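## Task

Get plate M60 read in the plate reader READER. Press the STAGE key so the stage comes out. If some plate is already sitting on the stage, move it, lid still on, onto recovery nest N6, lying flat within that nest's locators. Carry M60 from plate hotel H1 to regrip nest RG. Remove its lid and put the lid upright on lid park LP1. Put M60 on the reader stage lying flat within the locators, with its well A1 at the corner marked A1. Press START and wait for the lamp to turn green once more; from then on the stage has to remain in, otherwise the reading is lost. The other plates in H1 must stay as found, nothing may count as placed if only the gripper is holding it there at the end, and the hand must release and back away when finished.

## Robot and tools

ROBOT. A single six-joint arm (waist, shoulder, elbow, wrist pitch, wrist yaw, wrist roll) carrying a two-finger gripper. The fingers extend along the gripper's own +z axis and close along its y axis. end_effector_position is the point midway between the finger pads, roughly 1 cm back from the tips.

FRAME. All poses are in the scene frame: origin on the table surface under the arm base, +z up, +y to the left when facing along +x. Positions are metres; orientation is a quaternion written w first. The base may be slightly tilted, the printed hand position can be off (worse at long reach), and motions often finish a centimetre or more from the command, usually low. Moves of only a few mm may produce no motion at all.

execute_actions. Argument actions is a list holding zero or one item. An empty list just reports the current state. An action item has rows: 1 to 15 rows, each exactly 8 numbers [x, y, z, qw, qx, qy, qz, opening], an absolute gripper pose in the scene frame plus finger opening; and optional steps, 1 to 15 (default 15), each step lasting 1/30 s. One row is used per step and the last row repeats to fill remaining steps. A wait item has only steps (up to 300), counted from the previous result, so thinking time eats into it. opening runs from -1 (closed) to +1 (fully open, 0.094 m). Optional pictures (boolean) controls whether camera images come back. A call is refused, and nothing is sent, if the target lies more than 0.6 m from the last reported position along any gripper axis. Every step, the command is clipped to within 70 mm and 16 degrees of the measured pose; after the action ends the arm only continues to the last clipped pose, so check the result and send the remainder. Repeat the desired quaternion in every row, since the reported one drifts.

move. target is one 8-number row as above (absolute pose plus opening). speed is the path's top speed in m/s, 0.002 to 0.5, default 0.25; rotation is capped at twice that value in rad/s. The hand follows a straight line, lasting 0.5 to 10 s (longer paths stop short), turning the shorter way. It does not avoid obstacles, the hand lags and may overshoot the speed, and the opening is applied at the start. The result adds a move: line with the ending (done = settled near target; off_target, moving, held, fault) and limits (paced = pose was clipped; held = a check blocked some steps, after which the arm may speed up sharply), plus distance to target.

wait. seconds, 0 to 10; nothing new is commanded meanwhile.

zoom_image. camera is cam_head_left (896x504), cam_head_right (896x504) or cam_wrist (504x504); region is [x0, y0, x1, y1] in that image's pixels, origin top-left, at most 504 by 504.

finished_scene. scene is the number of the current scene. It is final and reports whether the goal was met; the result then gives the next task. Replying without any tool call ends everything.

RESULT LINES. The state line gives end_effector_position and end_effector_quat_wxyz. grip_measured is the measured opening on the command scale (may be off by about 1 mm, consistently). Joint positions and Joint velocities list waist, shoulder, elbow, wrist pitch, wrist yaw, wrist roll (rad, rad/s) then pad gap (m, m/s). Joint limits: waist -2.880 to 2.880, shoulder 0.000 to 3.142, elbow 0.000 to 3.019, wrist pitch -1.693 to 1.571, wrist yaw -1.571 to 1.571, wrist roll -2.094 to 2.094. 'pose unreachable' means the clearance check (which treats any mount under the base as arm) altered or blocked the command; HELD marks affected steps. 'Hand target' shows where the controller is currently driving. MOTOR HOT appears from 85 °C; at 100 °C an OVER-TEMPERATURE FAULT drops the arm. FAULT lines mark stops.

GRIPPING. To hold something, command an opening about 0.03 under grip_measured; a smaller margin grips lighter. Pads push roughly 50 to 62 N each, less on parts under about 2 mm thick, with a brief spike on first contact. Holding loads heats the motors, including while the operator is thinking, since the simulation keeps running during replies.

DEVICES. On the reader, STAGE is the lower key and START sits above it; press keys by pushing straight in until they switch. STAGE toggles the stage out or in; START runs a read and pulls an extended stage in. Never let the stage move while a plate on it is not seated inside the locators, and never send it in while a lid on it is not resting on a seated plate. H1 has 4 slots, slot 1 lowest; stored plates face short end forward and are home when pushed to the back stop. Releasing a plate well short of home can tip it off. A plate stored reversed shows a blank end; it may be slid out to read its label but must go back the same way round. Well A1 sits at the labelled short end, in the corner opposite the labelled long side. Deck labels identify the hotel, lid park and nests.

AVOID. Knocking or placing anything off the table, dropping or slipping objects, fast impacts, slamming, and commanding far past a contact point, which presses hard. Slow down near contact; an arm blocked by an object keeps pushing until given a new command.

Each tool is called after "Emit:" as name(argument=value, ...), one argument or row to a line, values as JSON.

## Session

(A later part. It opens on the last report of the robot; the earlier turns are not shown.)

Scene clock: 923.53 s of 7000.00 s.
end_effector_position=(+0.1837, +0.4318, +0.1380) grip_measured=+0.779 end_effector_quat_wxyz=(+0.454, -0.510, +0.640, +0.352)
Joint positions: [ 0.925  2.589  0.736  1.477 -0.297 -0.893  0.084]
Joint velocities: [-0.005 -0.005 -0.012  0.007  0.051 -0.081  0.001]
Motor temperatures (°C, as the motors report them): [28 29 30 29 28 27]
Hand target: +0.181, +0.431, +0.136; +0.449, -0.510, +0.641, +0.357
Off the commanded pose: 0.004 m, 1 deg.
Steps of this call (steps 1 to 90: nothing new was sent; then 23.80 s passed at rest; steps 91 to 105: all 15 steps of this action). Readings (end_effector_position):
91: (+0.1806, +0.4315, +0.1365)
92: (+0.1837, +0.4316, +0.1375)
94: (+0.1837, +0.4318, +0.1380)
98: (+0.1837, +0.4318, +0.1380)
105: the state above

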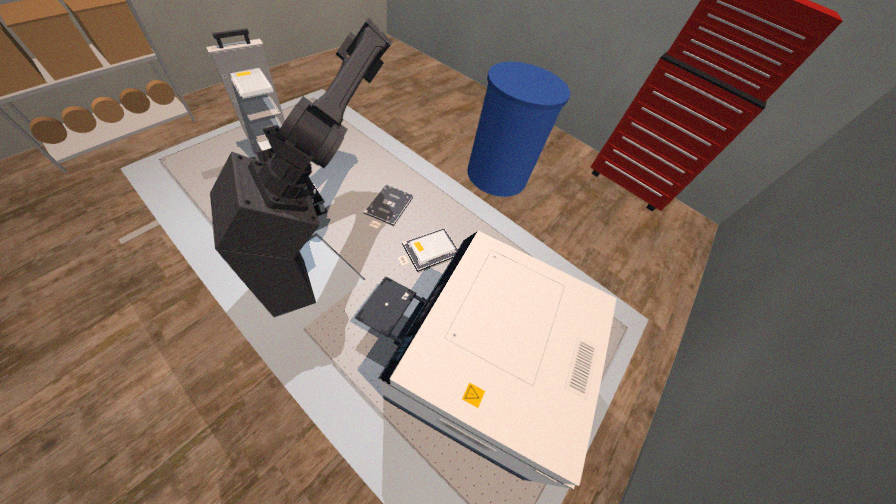

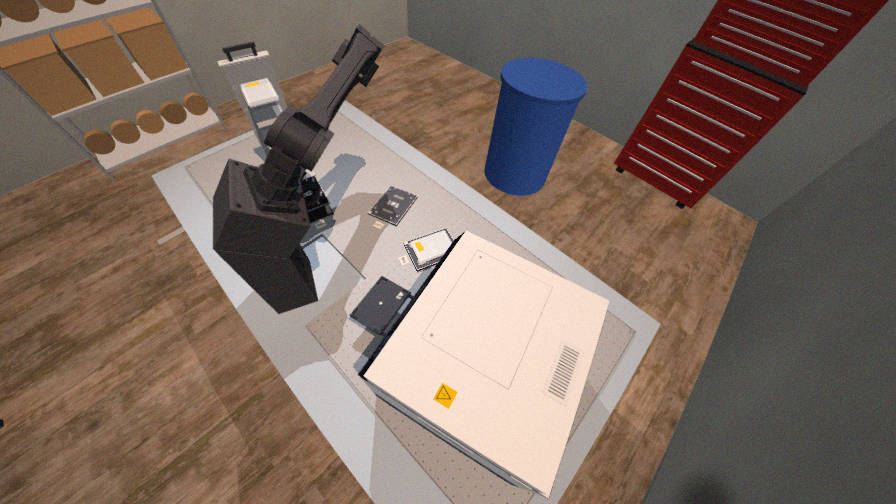

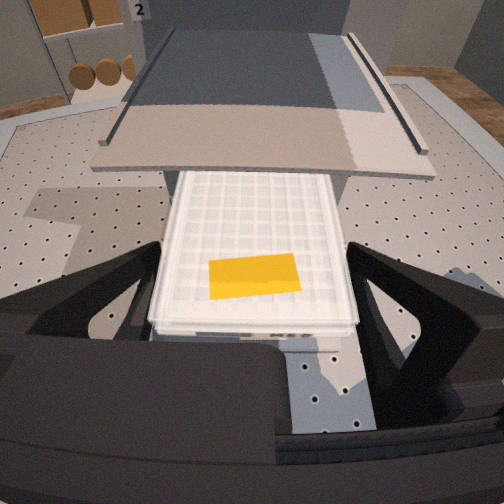

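Emit:
move(
  target=[0.150,0.288,0.145,0.449,-0.51,0.641,0.357,0.75],
  speed=0.04,
)

Scene clock: 934.03 s of 7000.00 s.
end_effector_position=(+0.1572, +0.2974, +0.1356) grip_measured=+0.779 end_effector_quat_wxyz=(+0.428, -0.531, +0.626, +0.378)
Joint positions: [ 0.582  2.583  0.493  1.547 -0.647 -1.104  0.084]
Joint velocities: [ 0.005 -0.024 -0.017  0.012 -0.007 -0.022 -0.002]
Motor temperatures (°C, as the motors report them): [28 29 31 29 29 27]
Hand target: +0.149, +0.287, +0.143; +0.419, -0.534, +0.629, +0.380
Off the commanded pose: 0.015 m, 4 deg.
joint sent to its limit — the command would take joint 4 (wrist pitch) past its upper limit, so that joint was sent only as far as its limit.
After step 90, 3.47 s passed at rest.
move: off_target

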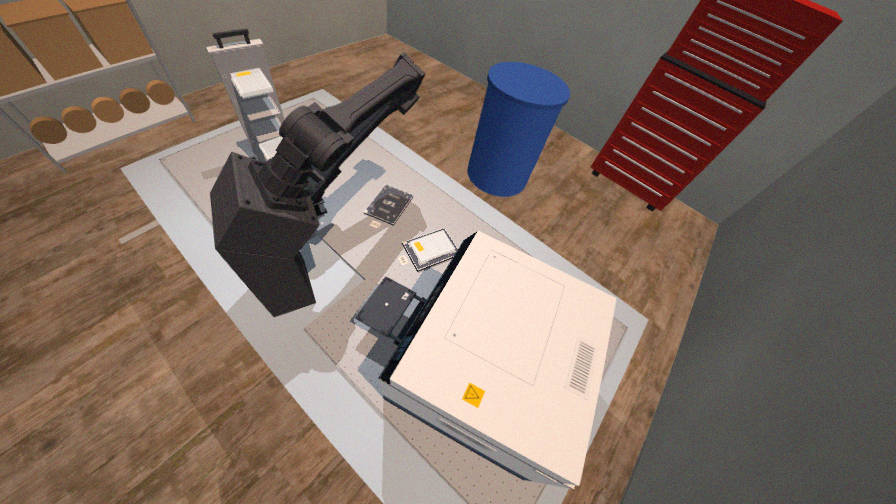

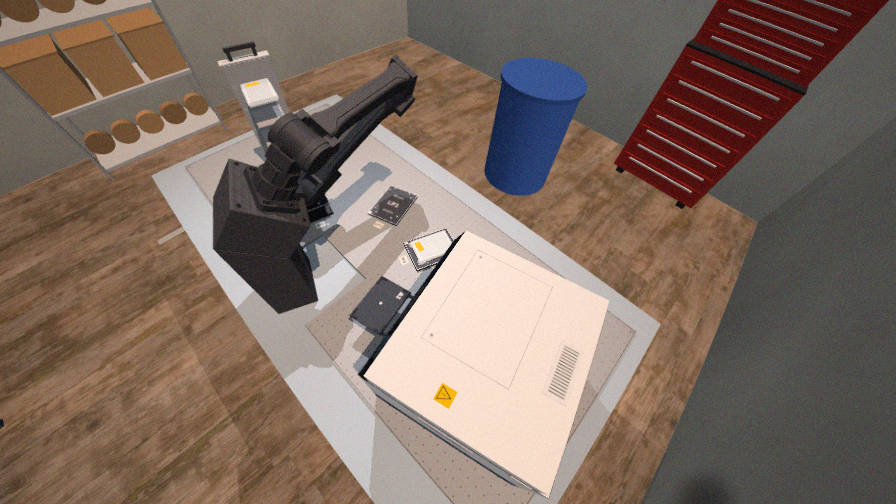

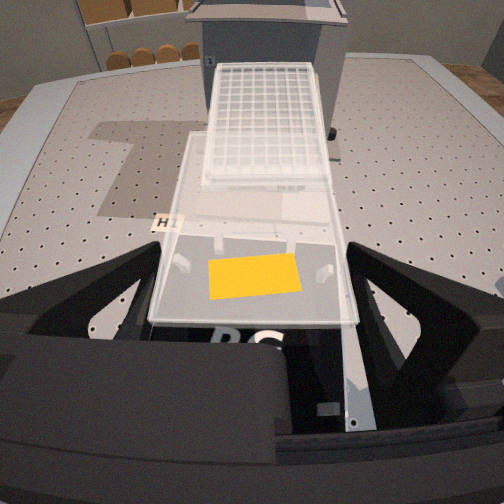

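Emit:
move(
  target=[0.166,0.36,0.153,0.449,-0.51,0.641,0.357,0.75],
  speed=0.03,
)

Scene clock: 945.63 s of 7000.00 s.
end_effector_position=(+0.1616, +0.3560, +0.1484) grip_measured=+0.779 end_effector_quat_wxyz=(+0.426, -0.526, +0.640, +0.364)
Joint positions: [ 0.801  2.567  0.551  1.548 -0.417 -0.964  0.084]
Joint velocities: [-0.024 -0.005 -0.002  0.012 -0.007  0.007 -0.   ]
Motor temperatures (°C, as the motors report them): [27 29 33 29 29 27]
Hand target: +0.167, +0.361, +0.154; +0.434, -0.521, +0.638, +0.365
Off the commanded pose: 0.008 m, 3 deg.
joint sent to its limit — the command would take joint 4 (wrist pitch) past its upper limit, so that joint was sent only as far as its limit.
After step 90, 6.13 s passed at rest.
move: off_target

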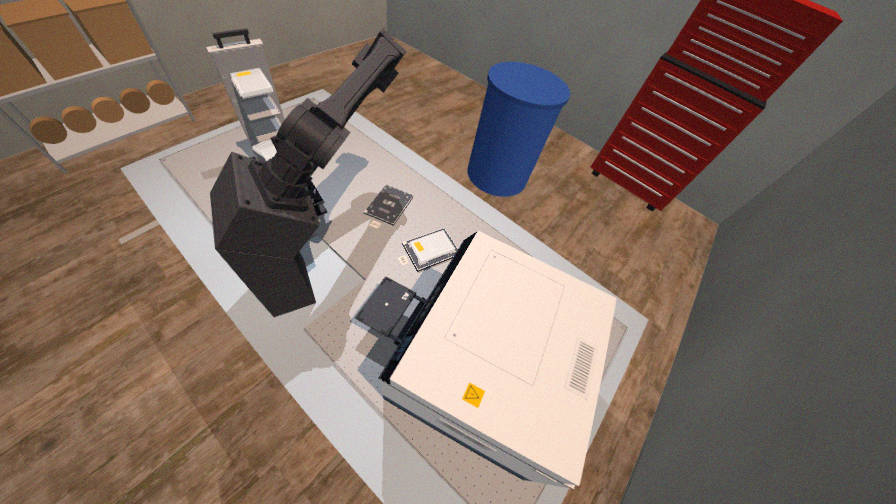

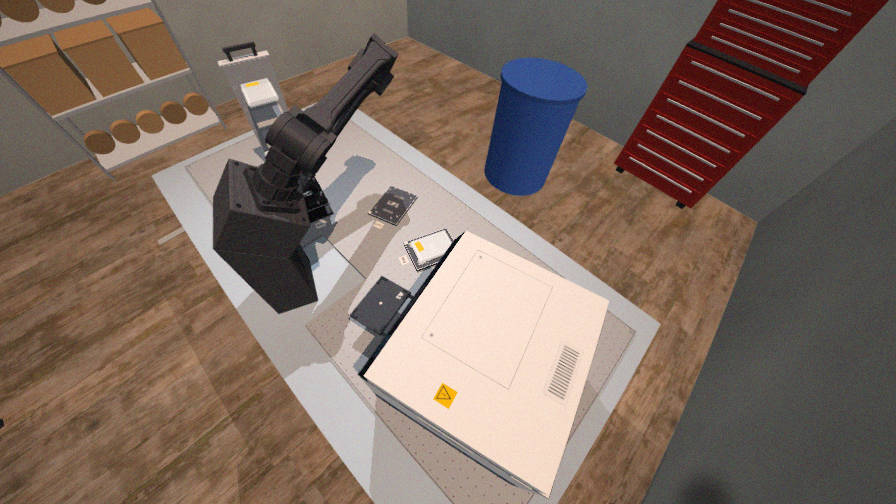

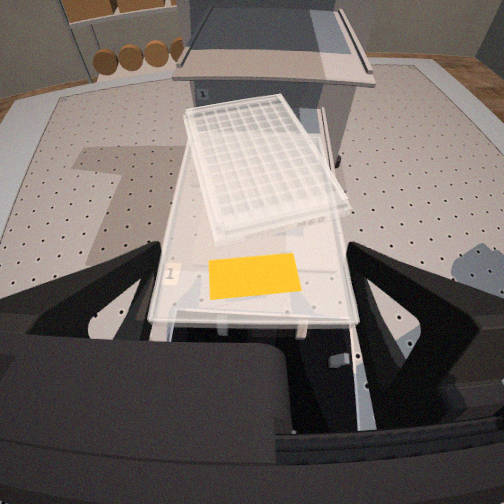

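Emit:
zoom_image(
  camera="cam_head_left",
  region=[200,60,360,240],
)

Emit:
zoom_image(
  camera="cam_wrist",
  region=[130,60,400,340],
)

Region (200, 60, 360, 240) of cam_head_left's 896x504 image, scaled by 2.800, with more detail than that image has.

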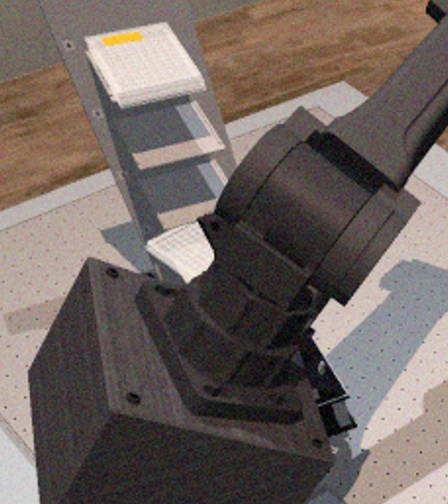

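Region (130, 60, 400, 340) of cam_wrist's 504x504 image, scaled by 1.800, with more detail than that image has; it fills the left 486 columns of this view, and the rest is white.

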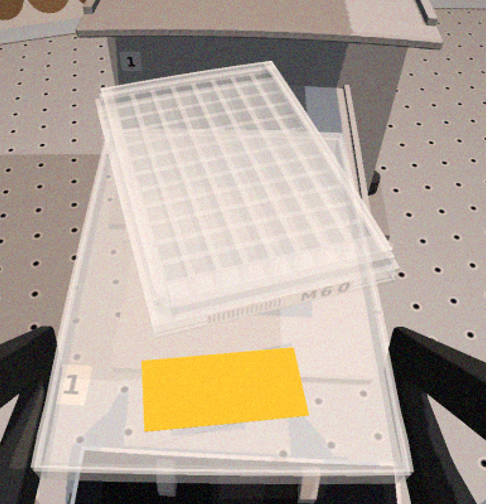

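Emit:
move(
  target=[0.152,0.27,0.165,0.449,-0.51,0.641,0.357,0.75],
  speed=0.03,
)

Scene clock: 965.93 s of 7000.00 s.
end_effector_position=(+0.1573, +0.2791, +0.1543) grip_measured=+0.779 end_effector_quat_wxyz=(+0.425, -0.531, +0.626, +0.381)
Joint positions: [ 0.551  2.537  0.422  1.548 -0.677 -1.127  0.084]
Joint velocities: [ 0.005 -0.005  0.007 -0.007 -0.007  0.007  0.   ]
Motor temperatures (°C, as the motors report them): [27 29 32 29 29 27]
Hand target: +0.152, +0.269, +0.163; +0.419, -0.534, +0.627, +0.382
Off the commanded pose: 0.015 m, 5 deg.
joint sent to its limit — the command would take joint 4 (wrist pitch) past its upper limit, so that joint was sent only as far as its limit.
After step 90, 14.07 s passed at rest.
move: off_target

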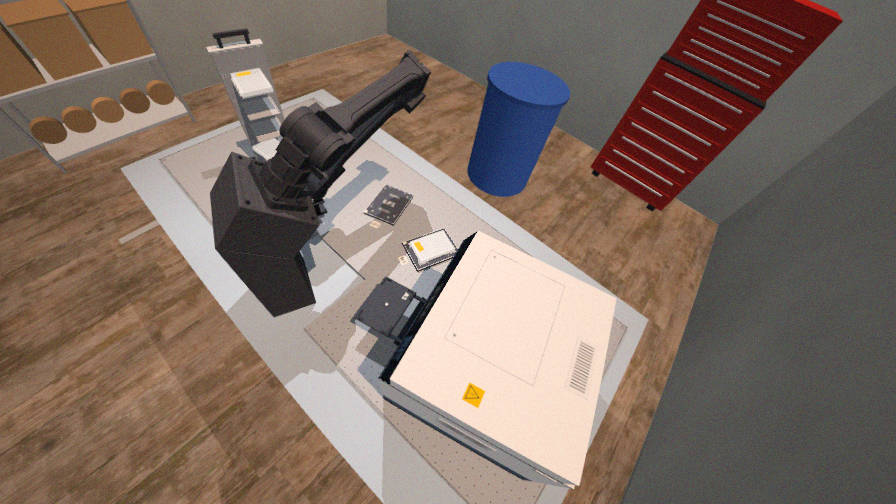

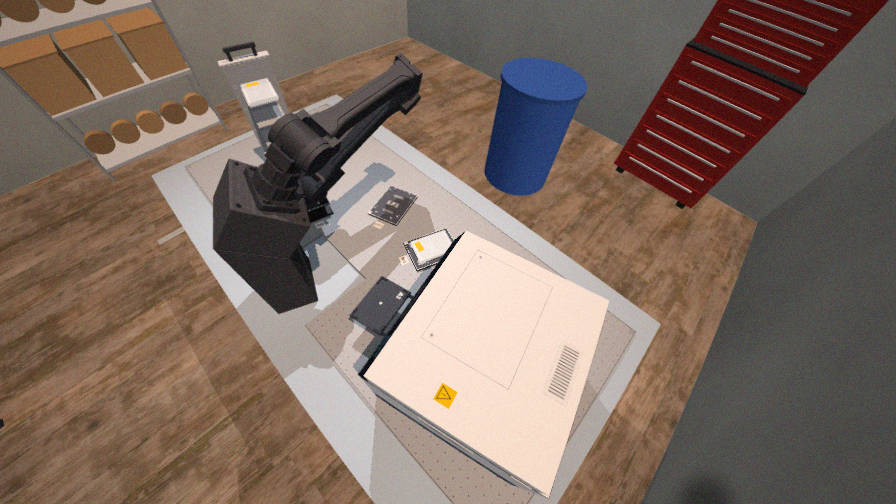

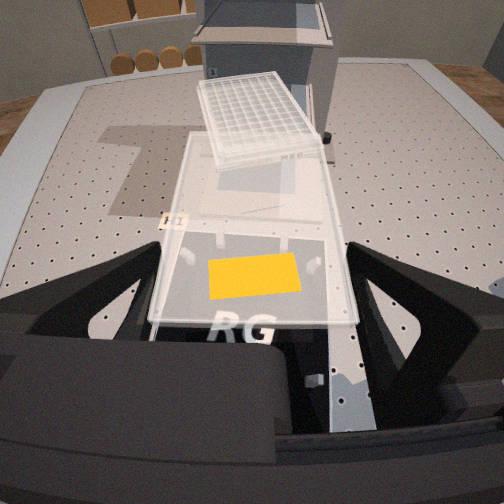

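Emit:
move(
  target=[0.27,0.15,0.22,0.558,-0.191,0.797,0.133,0.75],
  speed=0.08,
)

Scene clock: 1003.83 s of 7000.00 s.
end_effector_position=(+0.2824, +0.1498, +0.2101) grip_measured=+0.779 end_effector_quat_wxyz=(+0.376, -0.303, +0.852, +0.203)
Joint positions: [ 0.434  2.015  0.145  1.548 -0.222 -0.628  0.084]
Joint velocities: [ 0.005  0.005 -0.022 -0.012  0.081  0.037 -0.002]
Motor temperatures (°C, as the motors report them): [27 28 36 29 29 27]
Hand target: +0.272, +0.149, +0.221; +0.368, -0.301, +0.854, +0.213
Off the commanded pose: 0.016 m, 27 deg; orientation clipped at the last step of the last action.
joint sent to its limit — the command would take joint 4 (wrist pitch) past its upper limit, so that joint was sent only as far as its limit.
After step 90, 28.07 s passed at rest.
move: off_target; limits=paced

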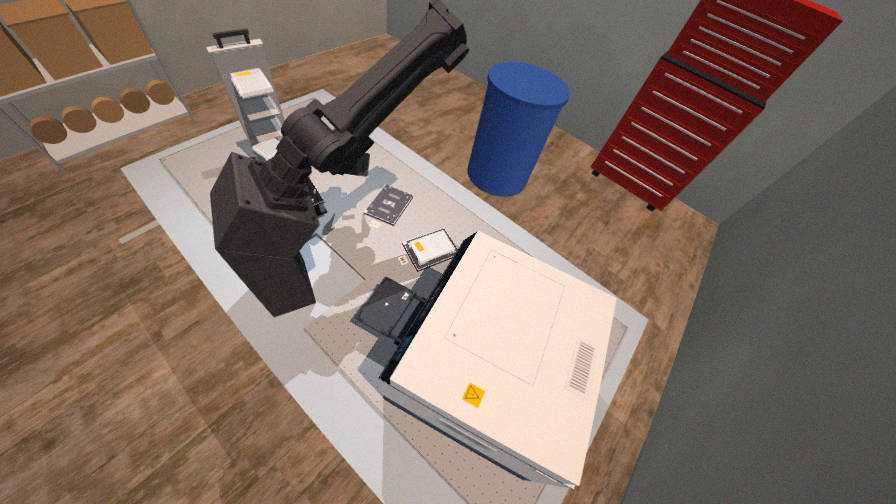

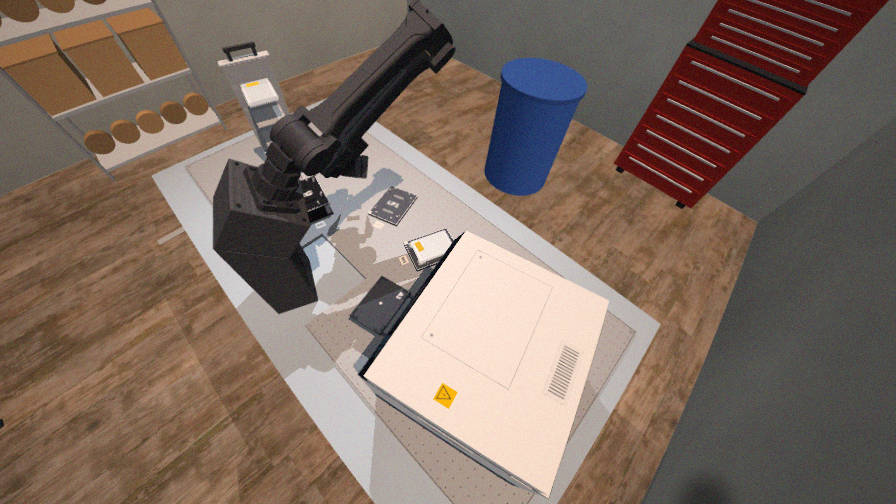

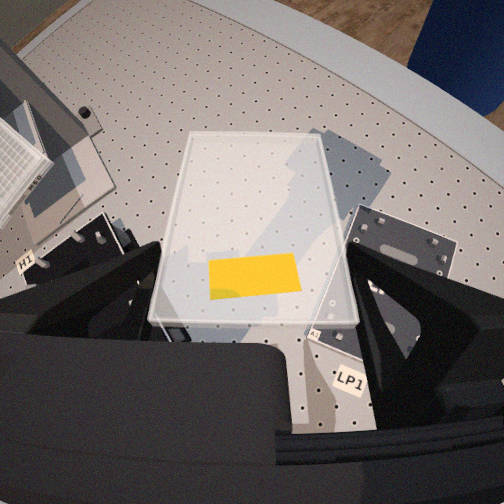

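Emit:
move(
  target=[0.39,0.055,0.12,0.458,-0.116,0.879,0.0605,0.75],
  speed=0.1,
)

Scene clock: 1014.67 s of 7000.00 s.
end_effector_position=(+0.3934, +0.0563, +0.1247) grip_measured=+0.779 end_effector_quat_wxyz=(+0.422, -0.139, +0.892, +0.077)
Joint positions: [ 0.179  2.06   0.414  1.548 -0.16  -0.444  0.084]
Joint velocities: [ 0.015 -0.005 -0.007 -0.017 -0.051 -0.007  0.001]
Motor temperatures (°C, as the motors report them): [27 28 35 29 29 27]
Hand target: +0.391, +0.052, +0.121; +0.419, -0.130, +0.895, +0.075
Off the commanded pose: 0.006 m, 5 deg.
joint sent to its limit — the command would take joint 4 (wrist pitch) past its upper limit, so that joint was sent only as far as its limit.
After step 90, 5.00 s passed at rest.
move: off_target

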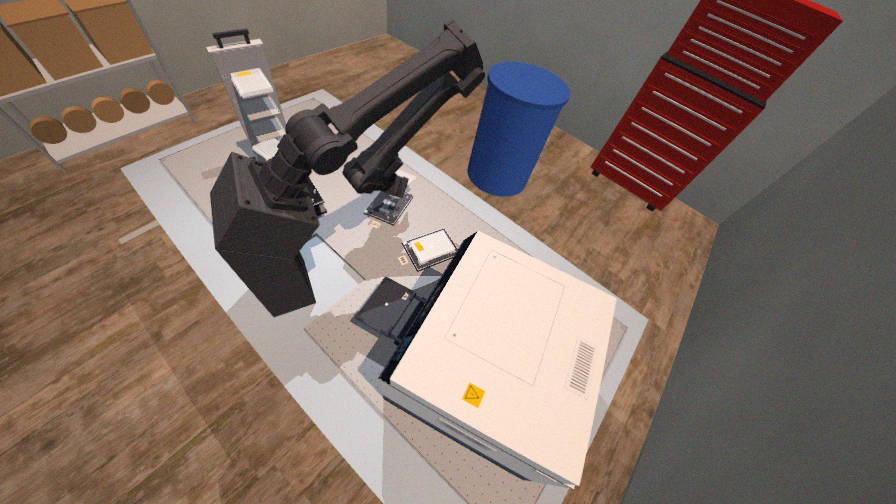

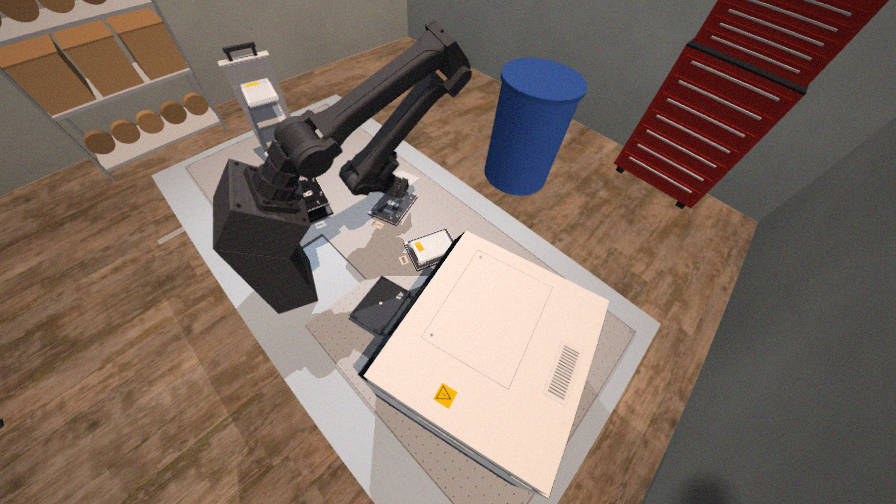

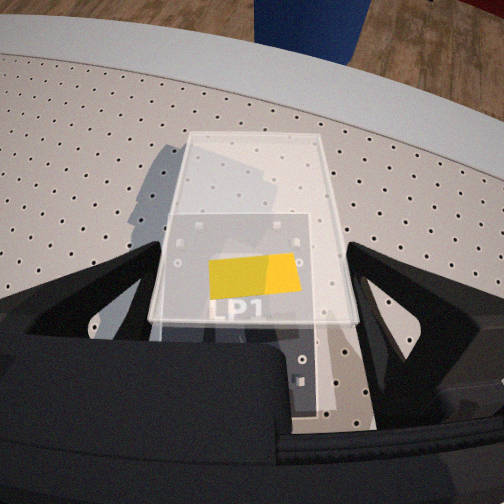

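Emit:
move(
  target=[0.44,0.17,0.085,0.492,-0.150,0.853,0.087,0.75],
  speed=0.08,
)

Scene clock: 1029.10 s of 7000.00 s.
end_effector_position=(+0.4435, +0.1657, +0.0861) grip_measured=+0.779 end_effector_quat_wxyz=(+0.469, -0.150, +0.865, +0.094)
Joint positions: [ 0.408  2.236  0.678  1.548 -0.006 -0.444  0.084]
Joint velocities: [-0.005  0.005  0.002  0.007  0.007 -0.007  0.001]
Motor temperatures (°C, as the motors report them): [27 28 33 29 29 27]
Hand target: +0.441, +0.171, +0.086; +0.471, -0.157, +0.863, +0.094
Off the commanded pose: 0.006 m, 3 deg.
joint sent to its limit — the command would take joint 4 (wrist pitch) past its upper limit, so that joint was sent only as far as its limit.
After step 90, 9.47 s passed at rest.
move: off_target

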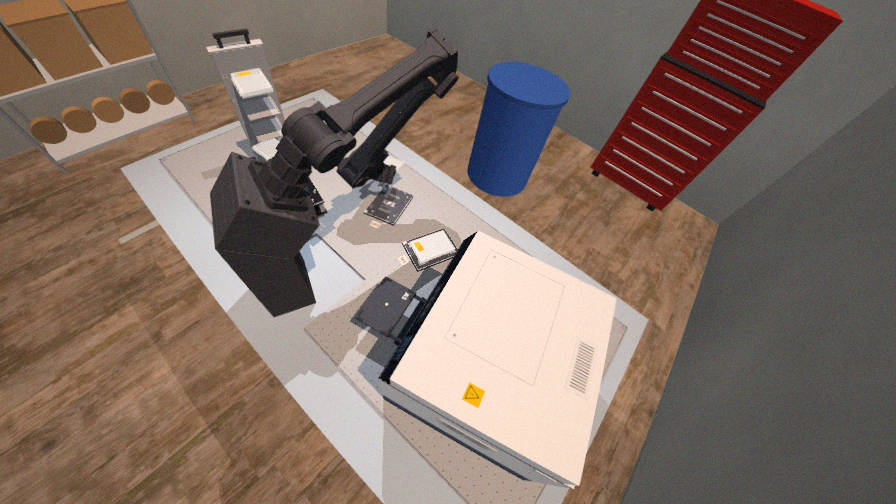

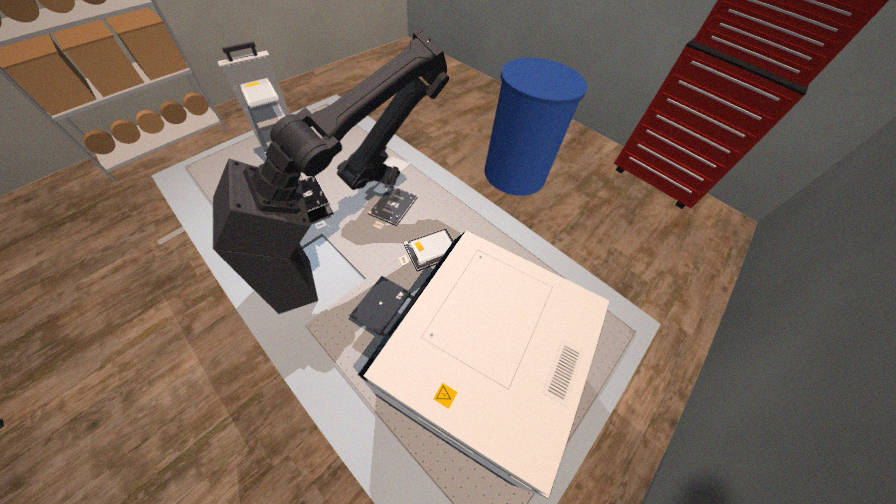

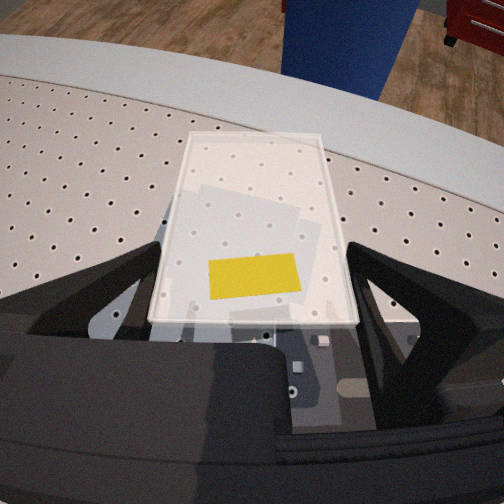

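Emit:
move(
  target=[0.45,0.225,0.052,0.487,-0.195,0.844,0.1125,0.75],
  speed=0.04,
)

Emit:
execute_actions(
  actions=[
    {"rows":[[0.45,0.225,0.052,0.487,-0.195,0.844,0.1125,0.77],[0.45,0.225,0.052,0.487,-0.195,0.844,0.1125,0.79],[0.45,0.225,0.052,0.487,-0.195,0.844,0.1125,0.80],[0.45,0.225,0.052,0.487,-0.195,0.844,0.1125,0.82],[0.45,0.225,0.052,0.487,-0.195,0.844,0.1125,0.84],[0.45,0.225,0.052,0.487,-0.195,0.844,0.1125,1]],"steps":15},
  ],
)

Scene clock: 1039.60 s of 7000.00 s.
end_effector_position=(+0.4559, +0.2154, +0.0544) grip_measured=+0.779 end_effector_quat_wxyz=(+0.490, -0.184, +0.845, +0.107)
Joint positions: [ 0.456  2.352  0.833  1.533 -0.028 -0.5    0.084]
Joint velocities: [-0.005  0.005  0.002  0.027 -0.051 -0.007  0.   ]
Motor temperatures (°C, as the motors report them): [27 29 32 29 29 27]
Hand target: +0.450, +0.225, +0.053; +0.487, -0.195, +0.844, +0.113
Off the commanded pose: 0.012 m, 1 deg.
After step 90, 5.50 s passed at rest.
move: off_target

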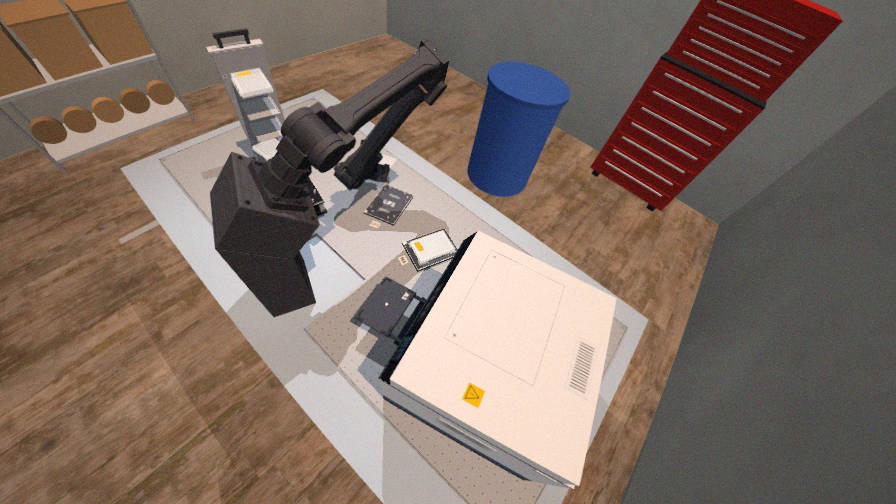

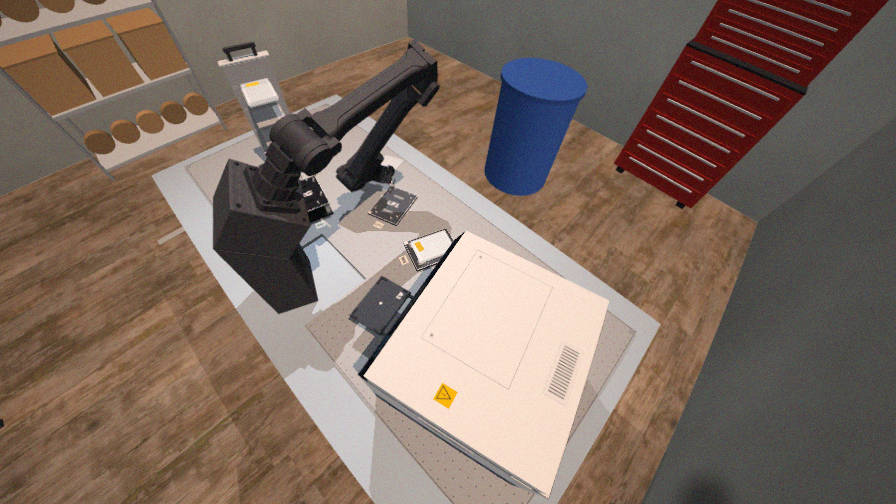

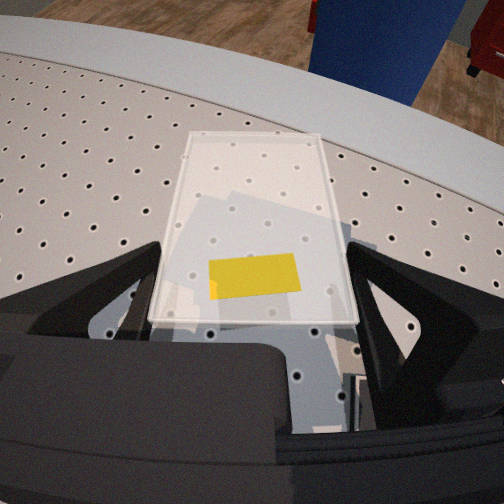

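Scene clock: 1040.10 s of 7000.00 s.
end_effector_position=(+0.4558, +0.2154, +0.0542) grip_measured=+1.000 end_effector_quat_wxyz=(+0.490, -0.184, +0.845, +0.107)
Joint positions: [ 0.456  2.352  0.833  1.533 -0.028 -0.501  0.094]
Joint velocities: [-0.005 -0.005 -0.012  0.002  0.051  0.051  0.   ]
Motor temperatures (°C, as the motors report them): [27 29 32 29 29 27]
Hand target: +0.450, +0.225, +0.052; +0.487, -0.195, +0.844, +0.112
Off the commanded pose: 0.011 m, 1 deg.
Steps of this call (steps 1 to 15: all 15 steps of this action). Readings (end_effector_position):
1: (+0.4558, +0.2154, +0.0542)
2: (+0.4558, +0.2154, +0.0542)
4: (+0.4558, +0.2154, +0.0542)
8: (+0.4558, +0.2154, +0.0542)
15: the state above

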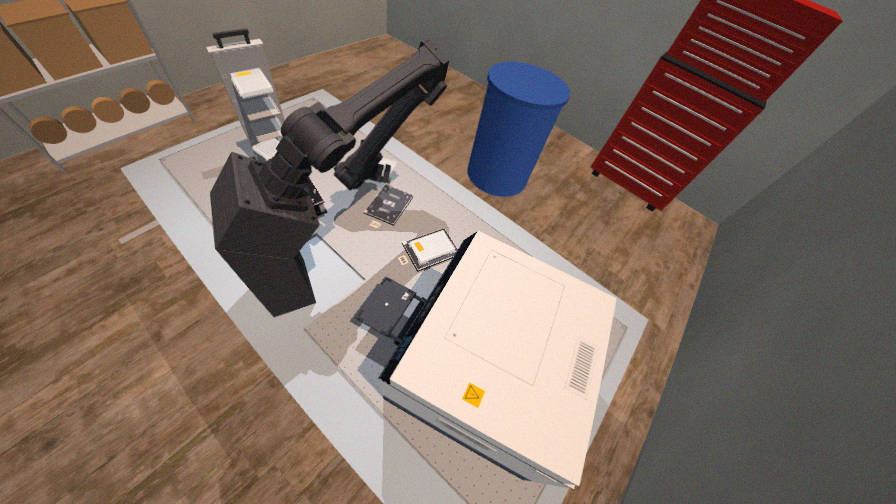

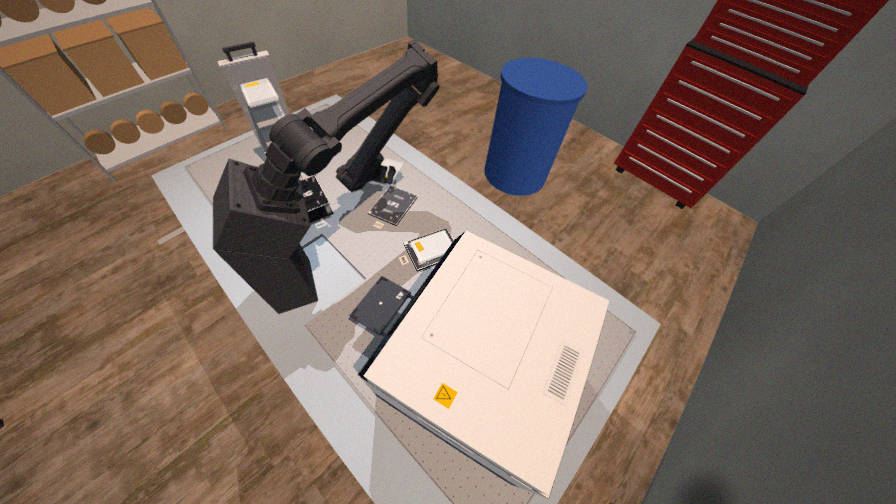

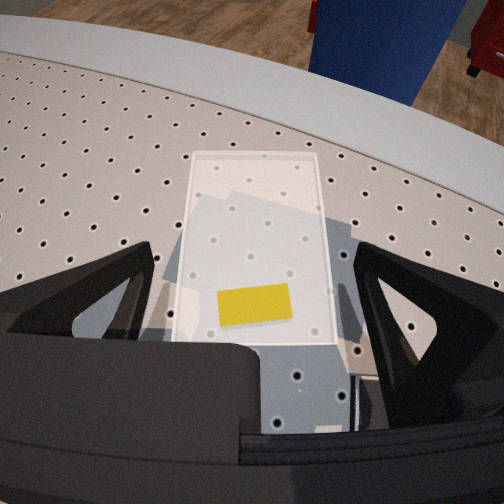

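Emit:
move(
  target=[0.44,0.21,0.11,0.40,-0.2,0.89,0.09,1],
  speed=0.1,
)

Emit:
move(
  target=[0.49,0.235,0.09,0,-0.216,0.976,0,1],
  speed=0.1,
)

Scene clock: 1049.43 s of 7000.00 s.
end_effector_position=(+0.4490, +0.2072, +0.1083) grip_measured=+1.000 end_effector_quat_wxyz=(+0.409, -0.198, +0.887, +0.082)
Joint positions: [ 0.537  2.087  0.666  1.27   0.153 -0.5    0.094]
Joint velocities: [-0.015 -0.005 -0.017  0.007 -0.081 -0.037  0.   ]
Motor temperatures (°C, as the motors report them): [27 29 32 29 29 27]
Hand target: +0.440, +0.211, +0.110; +0.400, -0.199, +0.890, +0.089
Off the commanded pose: 0.010 m, 1 deg.
After step 90, 4.93 s passed at rest.
move: done

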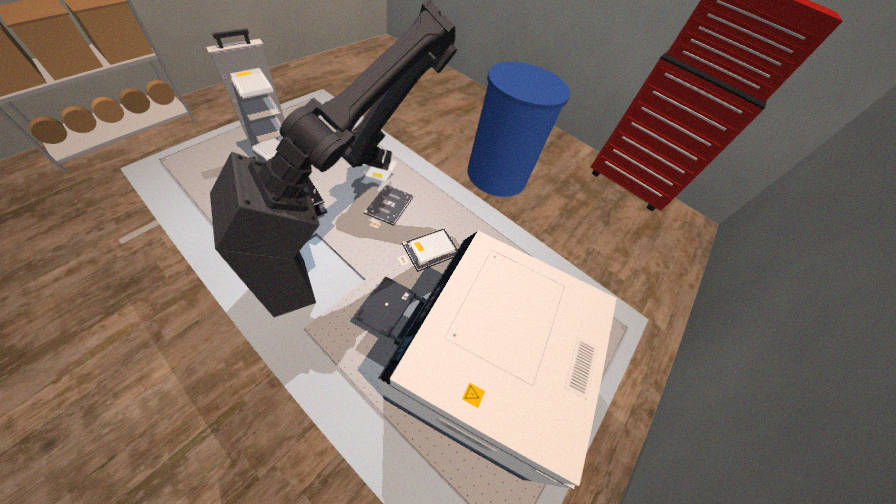

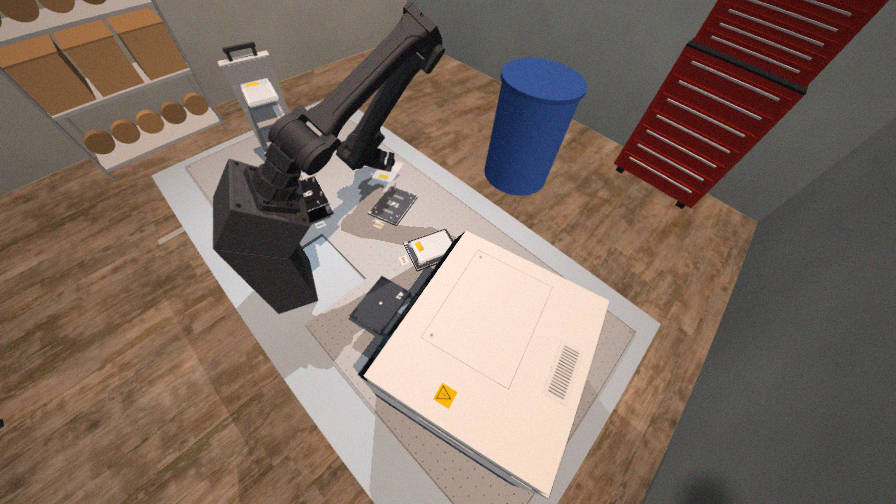

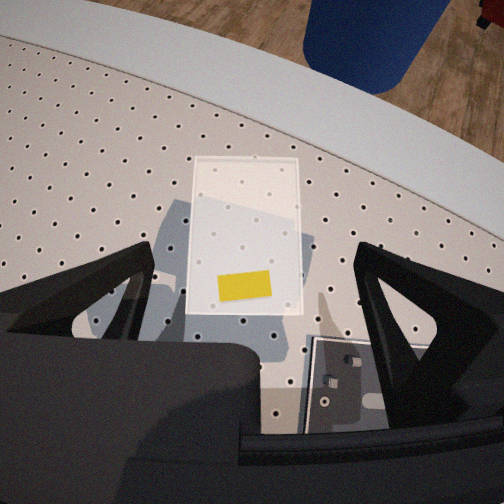

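Scene clock: 1054.10 s of 7000.00 s.
end_effector_position=(+0.4903, +0.2225, +0.0937) grip_measured=+1.000 end_effector_quat_wxyz=(-0.000, -0.212, +0.977, -0.006)
Joint positions: [ 0.633  1.897  1.174 -0.322  0.521 -0.121  0.094]
Joint velocities: [ 0.005 -0.015 -0.022  0.007  0.022  0.051  0.   ]
Motor temperatures (°C, as the motors report them): [27 29 32 29 29 27]
Hand target: +0.491, +0.233, +0.094; -0.000, -0.212, +0.977, -0.003
Off the commanded pose: 0.013 m, 1 deg.
move: off_target

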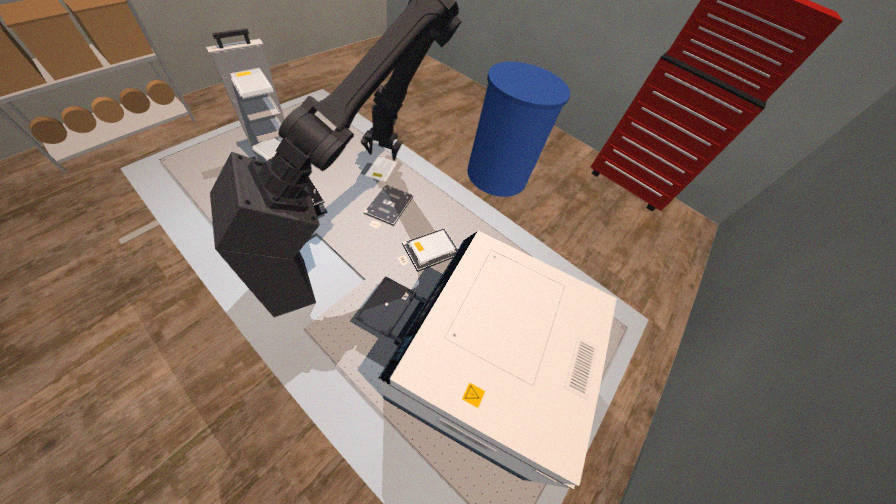

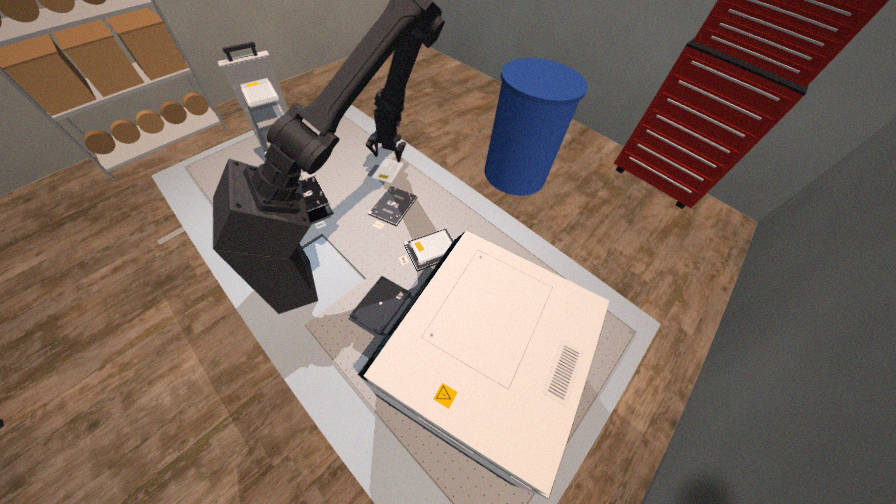

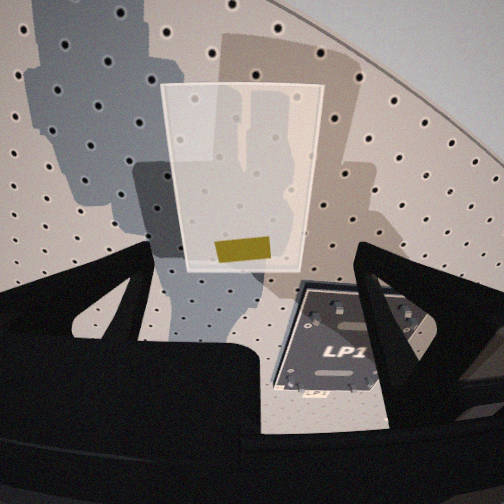

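Emit:
move(
  target=[0.494,0.24,0.04,0,-0.216,0.976,0,1],
  speed=0.04,
)

Scene clock: 1078.83 s of 7000.00 s.
end_effector_position=(+0.4859, +0.2443, +0.0474) grip_measured=+1.000 end_effector_quat_wxyz=(-0.005, -0.220, +0.976, +0.002)
Joint positions: [ 0.623  2.026  1.251 -0.274  0.5   -0.142  0.094]
Joint velocities: [-0.005 -0.015  0.002 -0.007  0.007 -0.051  0.   ]
Motor temperatures (°C, as the motors report them): [28 30 32 29 28 27]
Hand target: +0.494, +0.240, +0.040; +0.000, -0.216, +0.976, -0.000
Off the commanded pose: 0.012 m, 1 deg.
After step 90, 20.00 s passed at rest.
move: off_target

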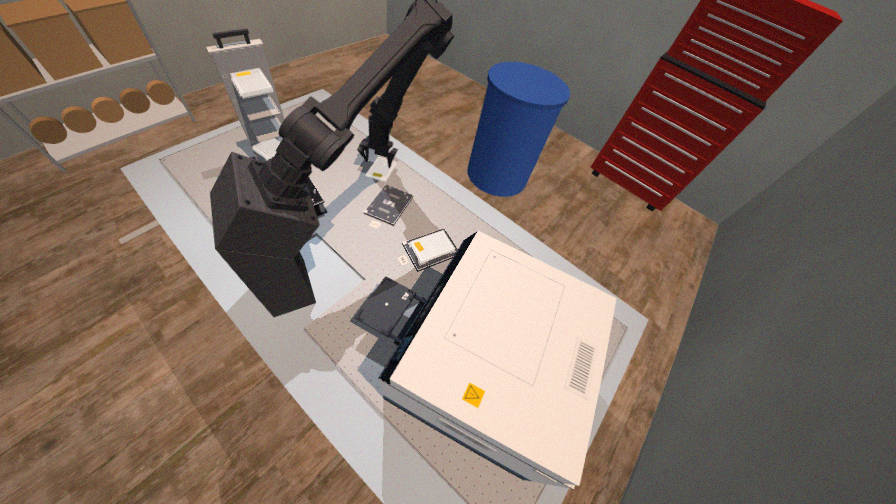

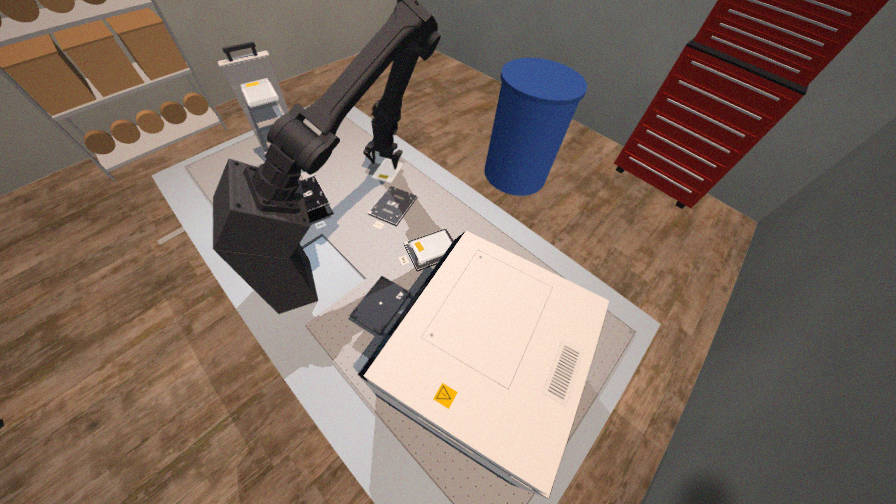

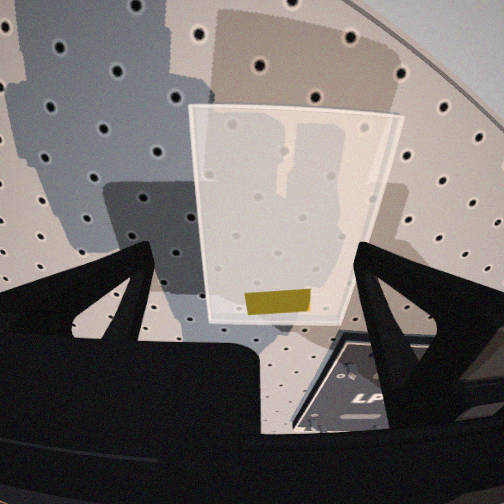

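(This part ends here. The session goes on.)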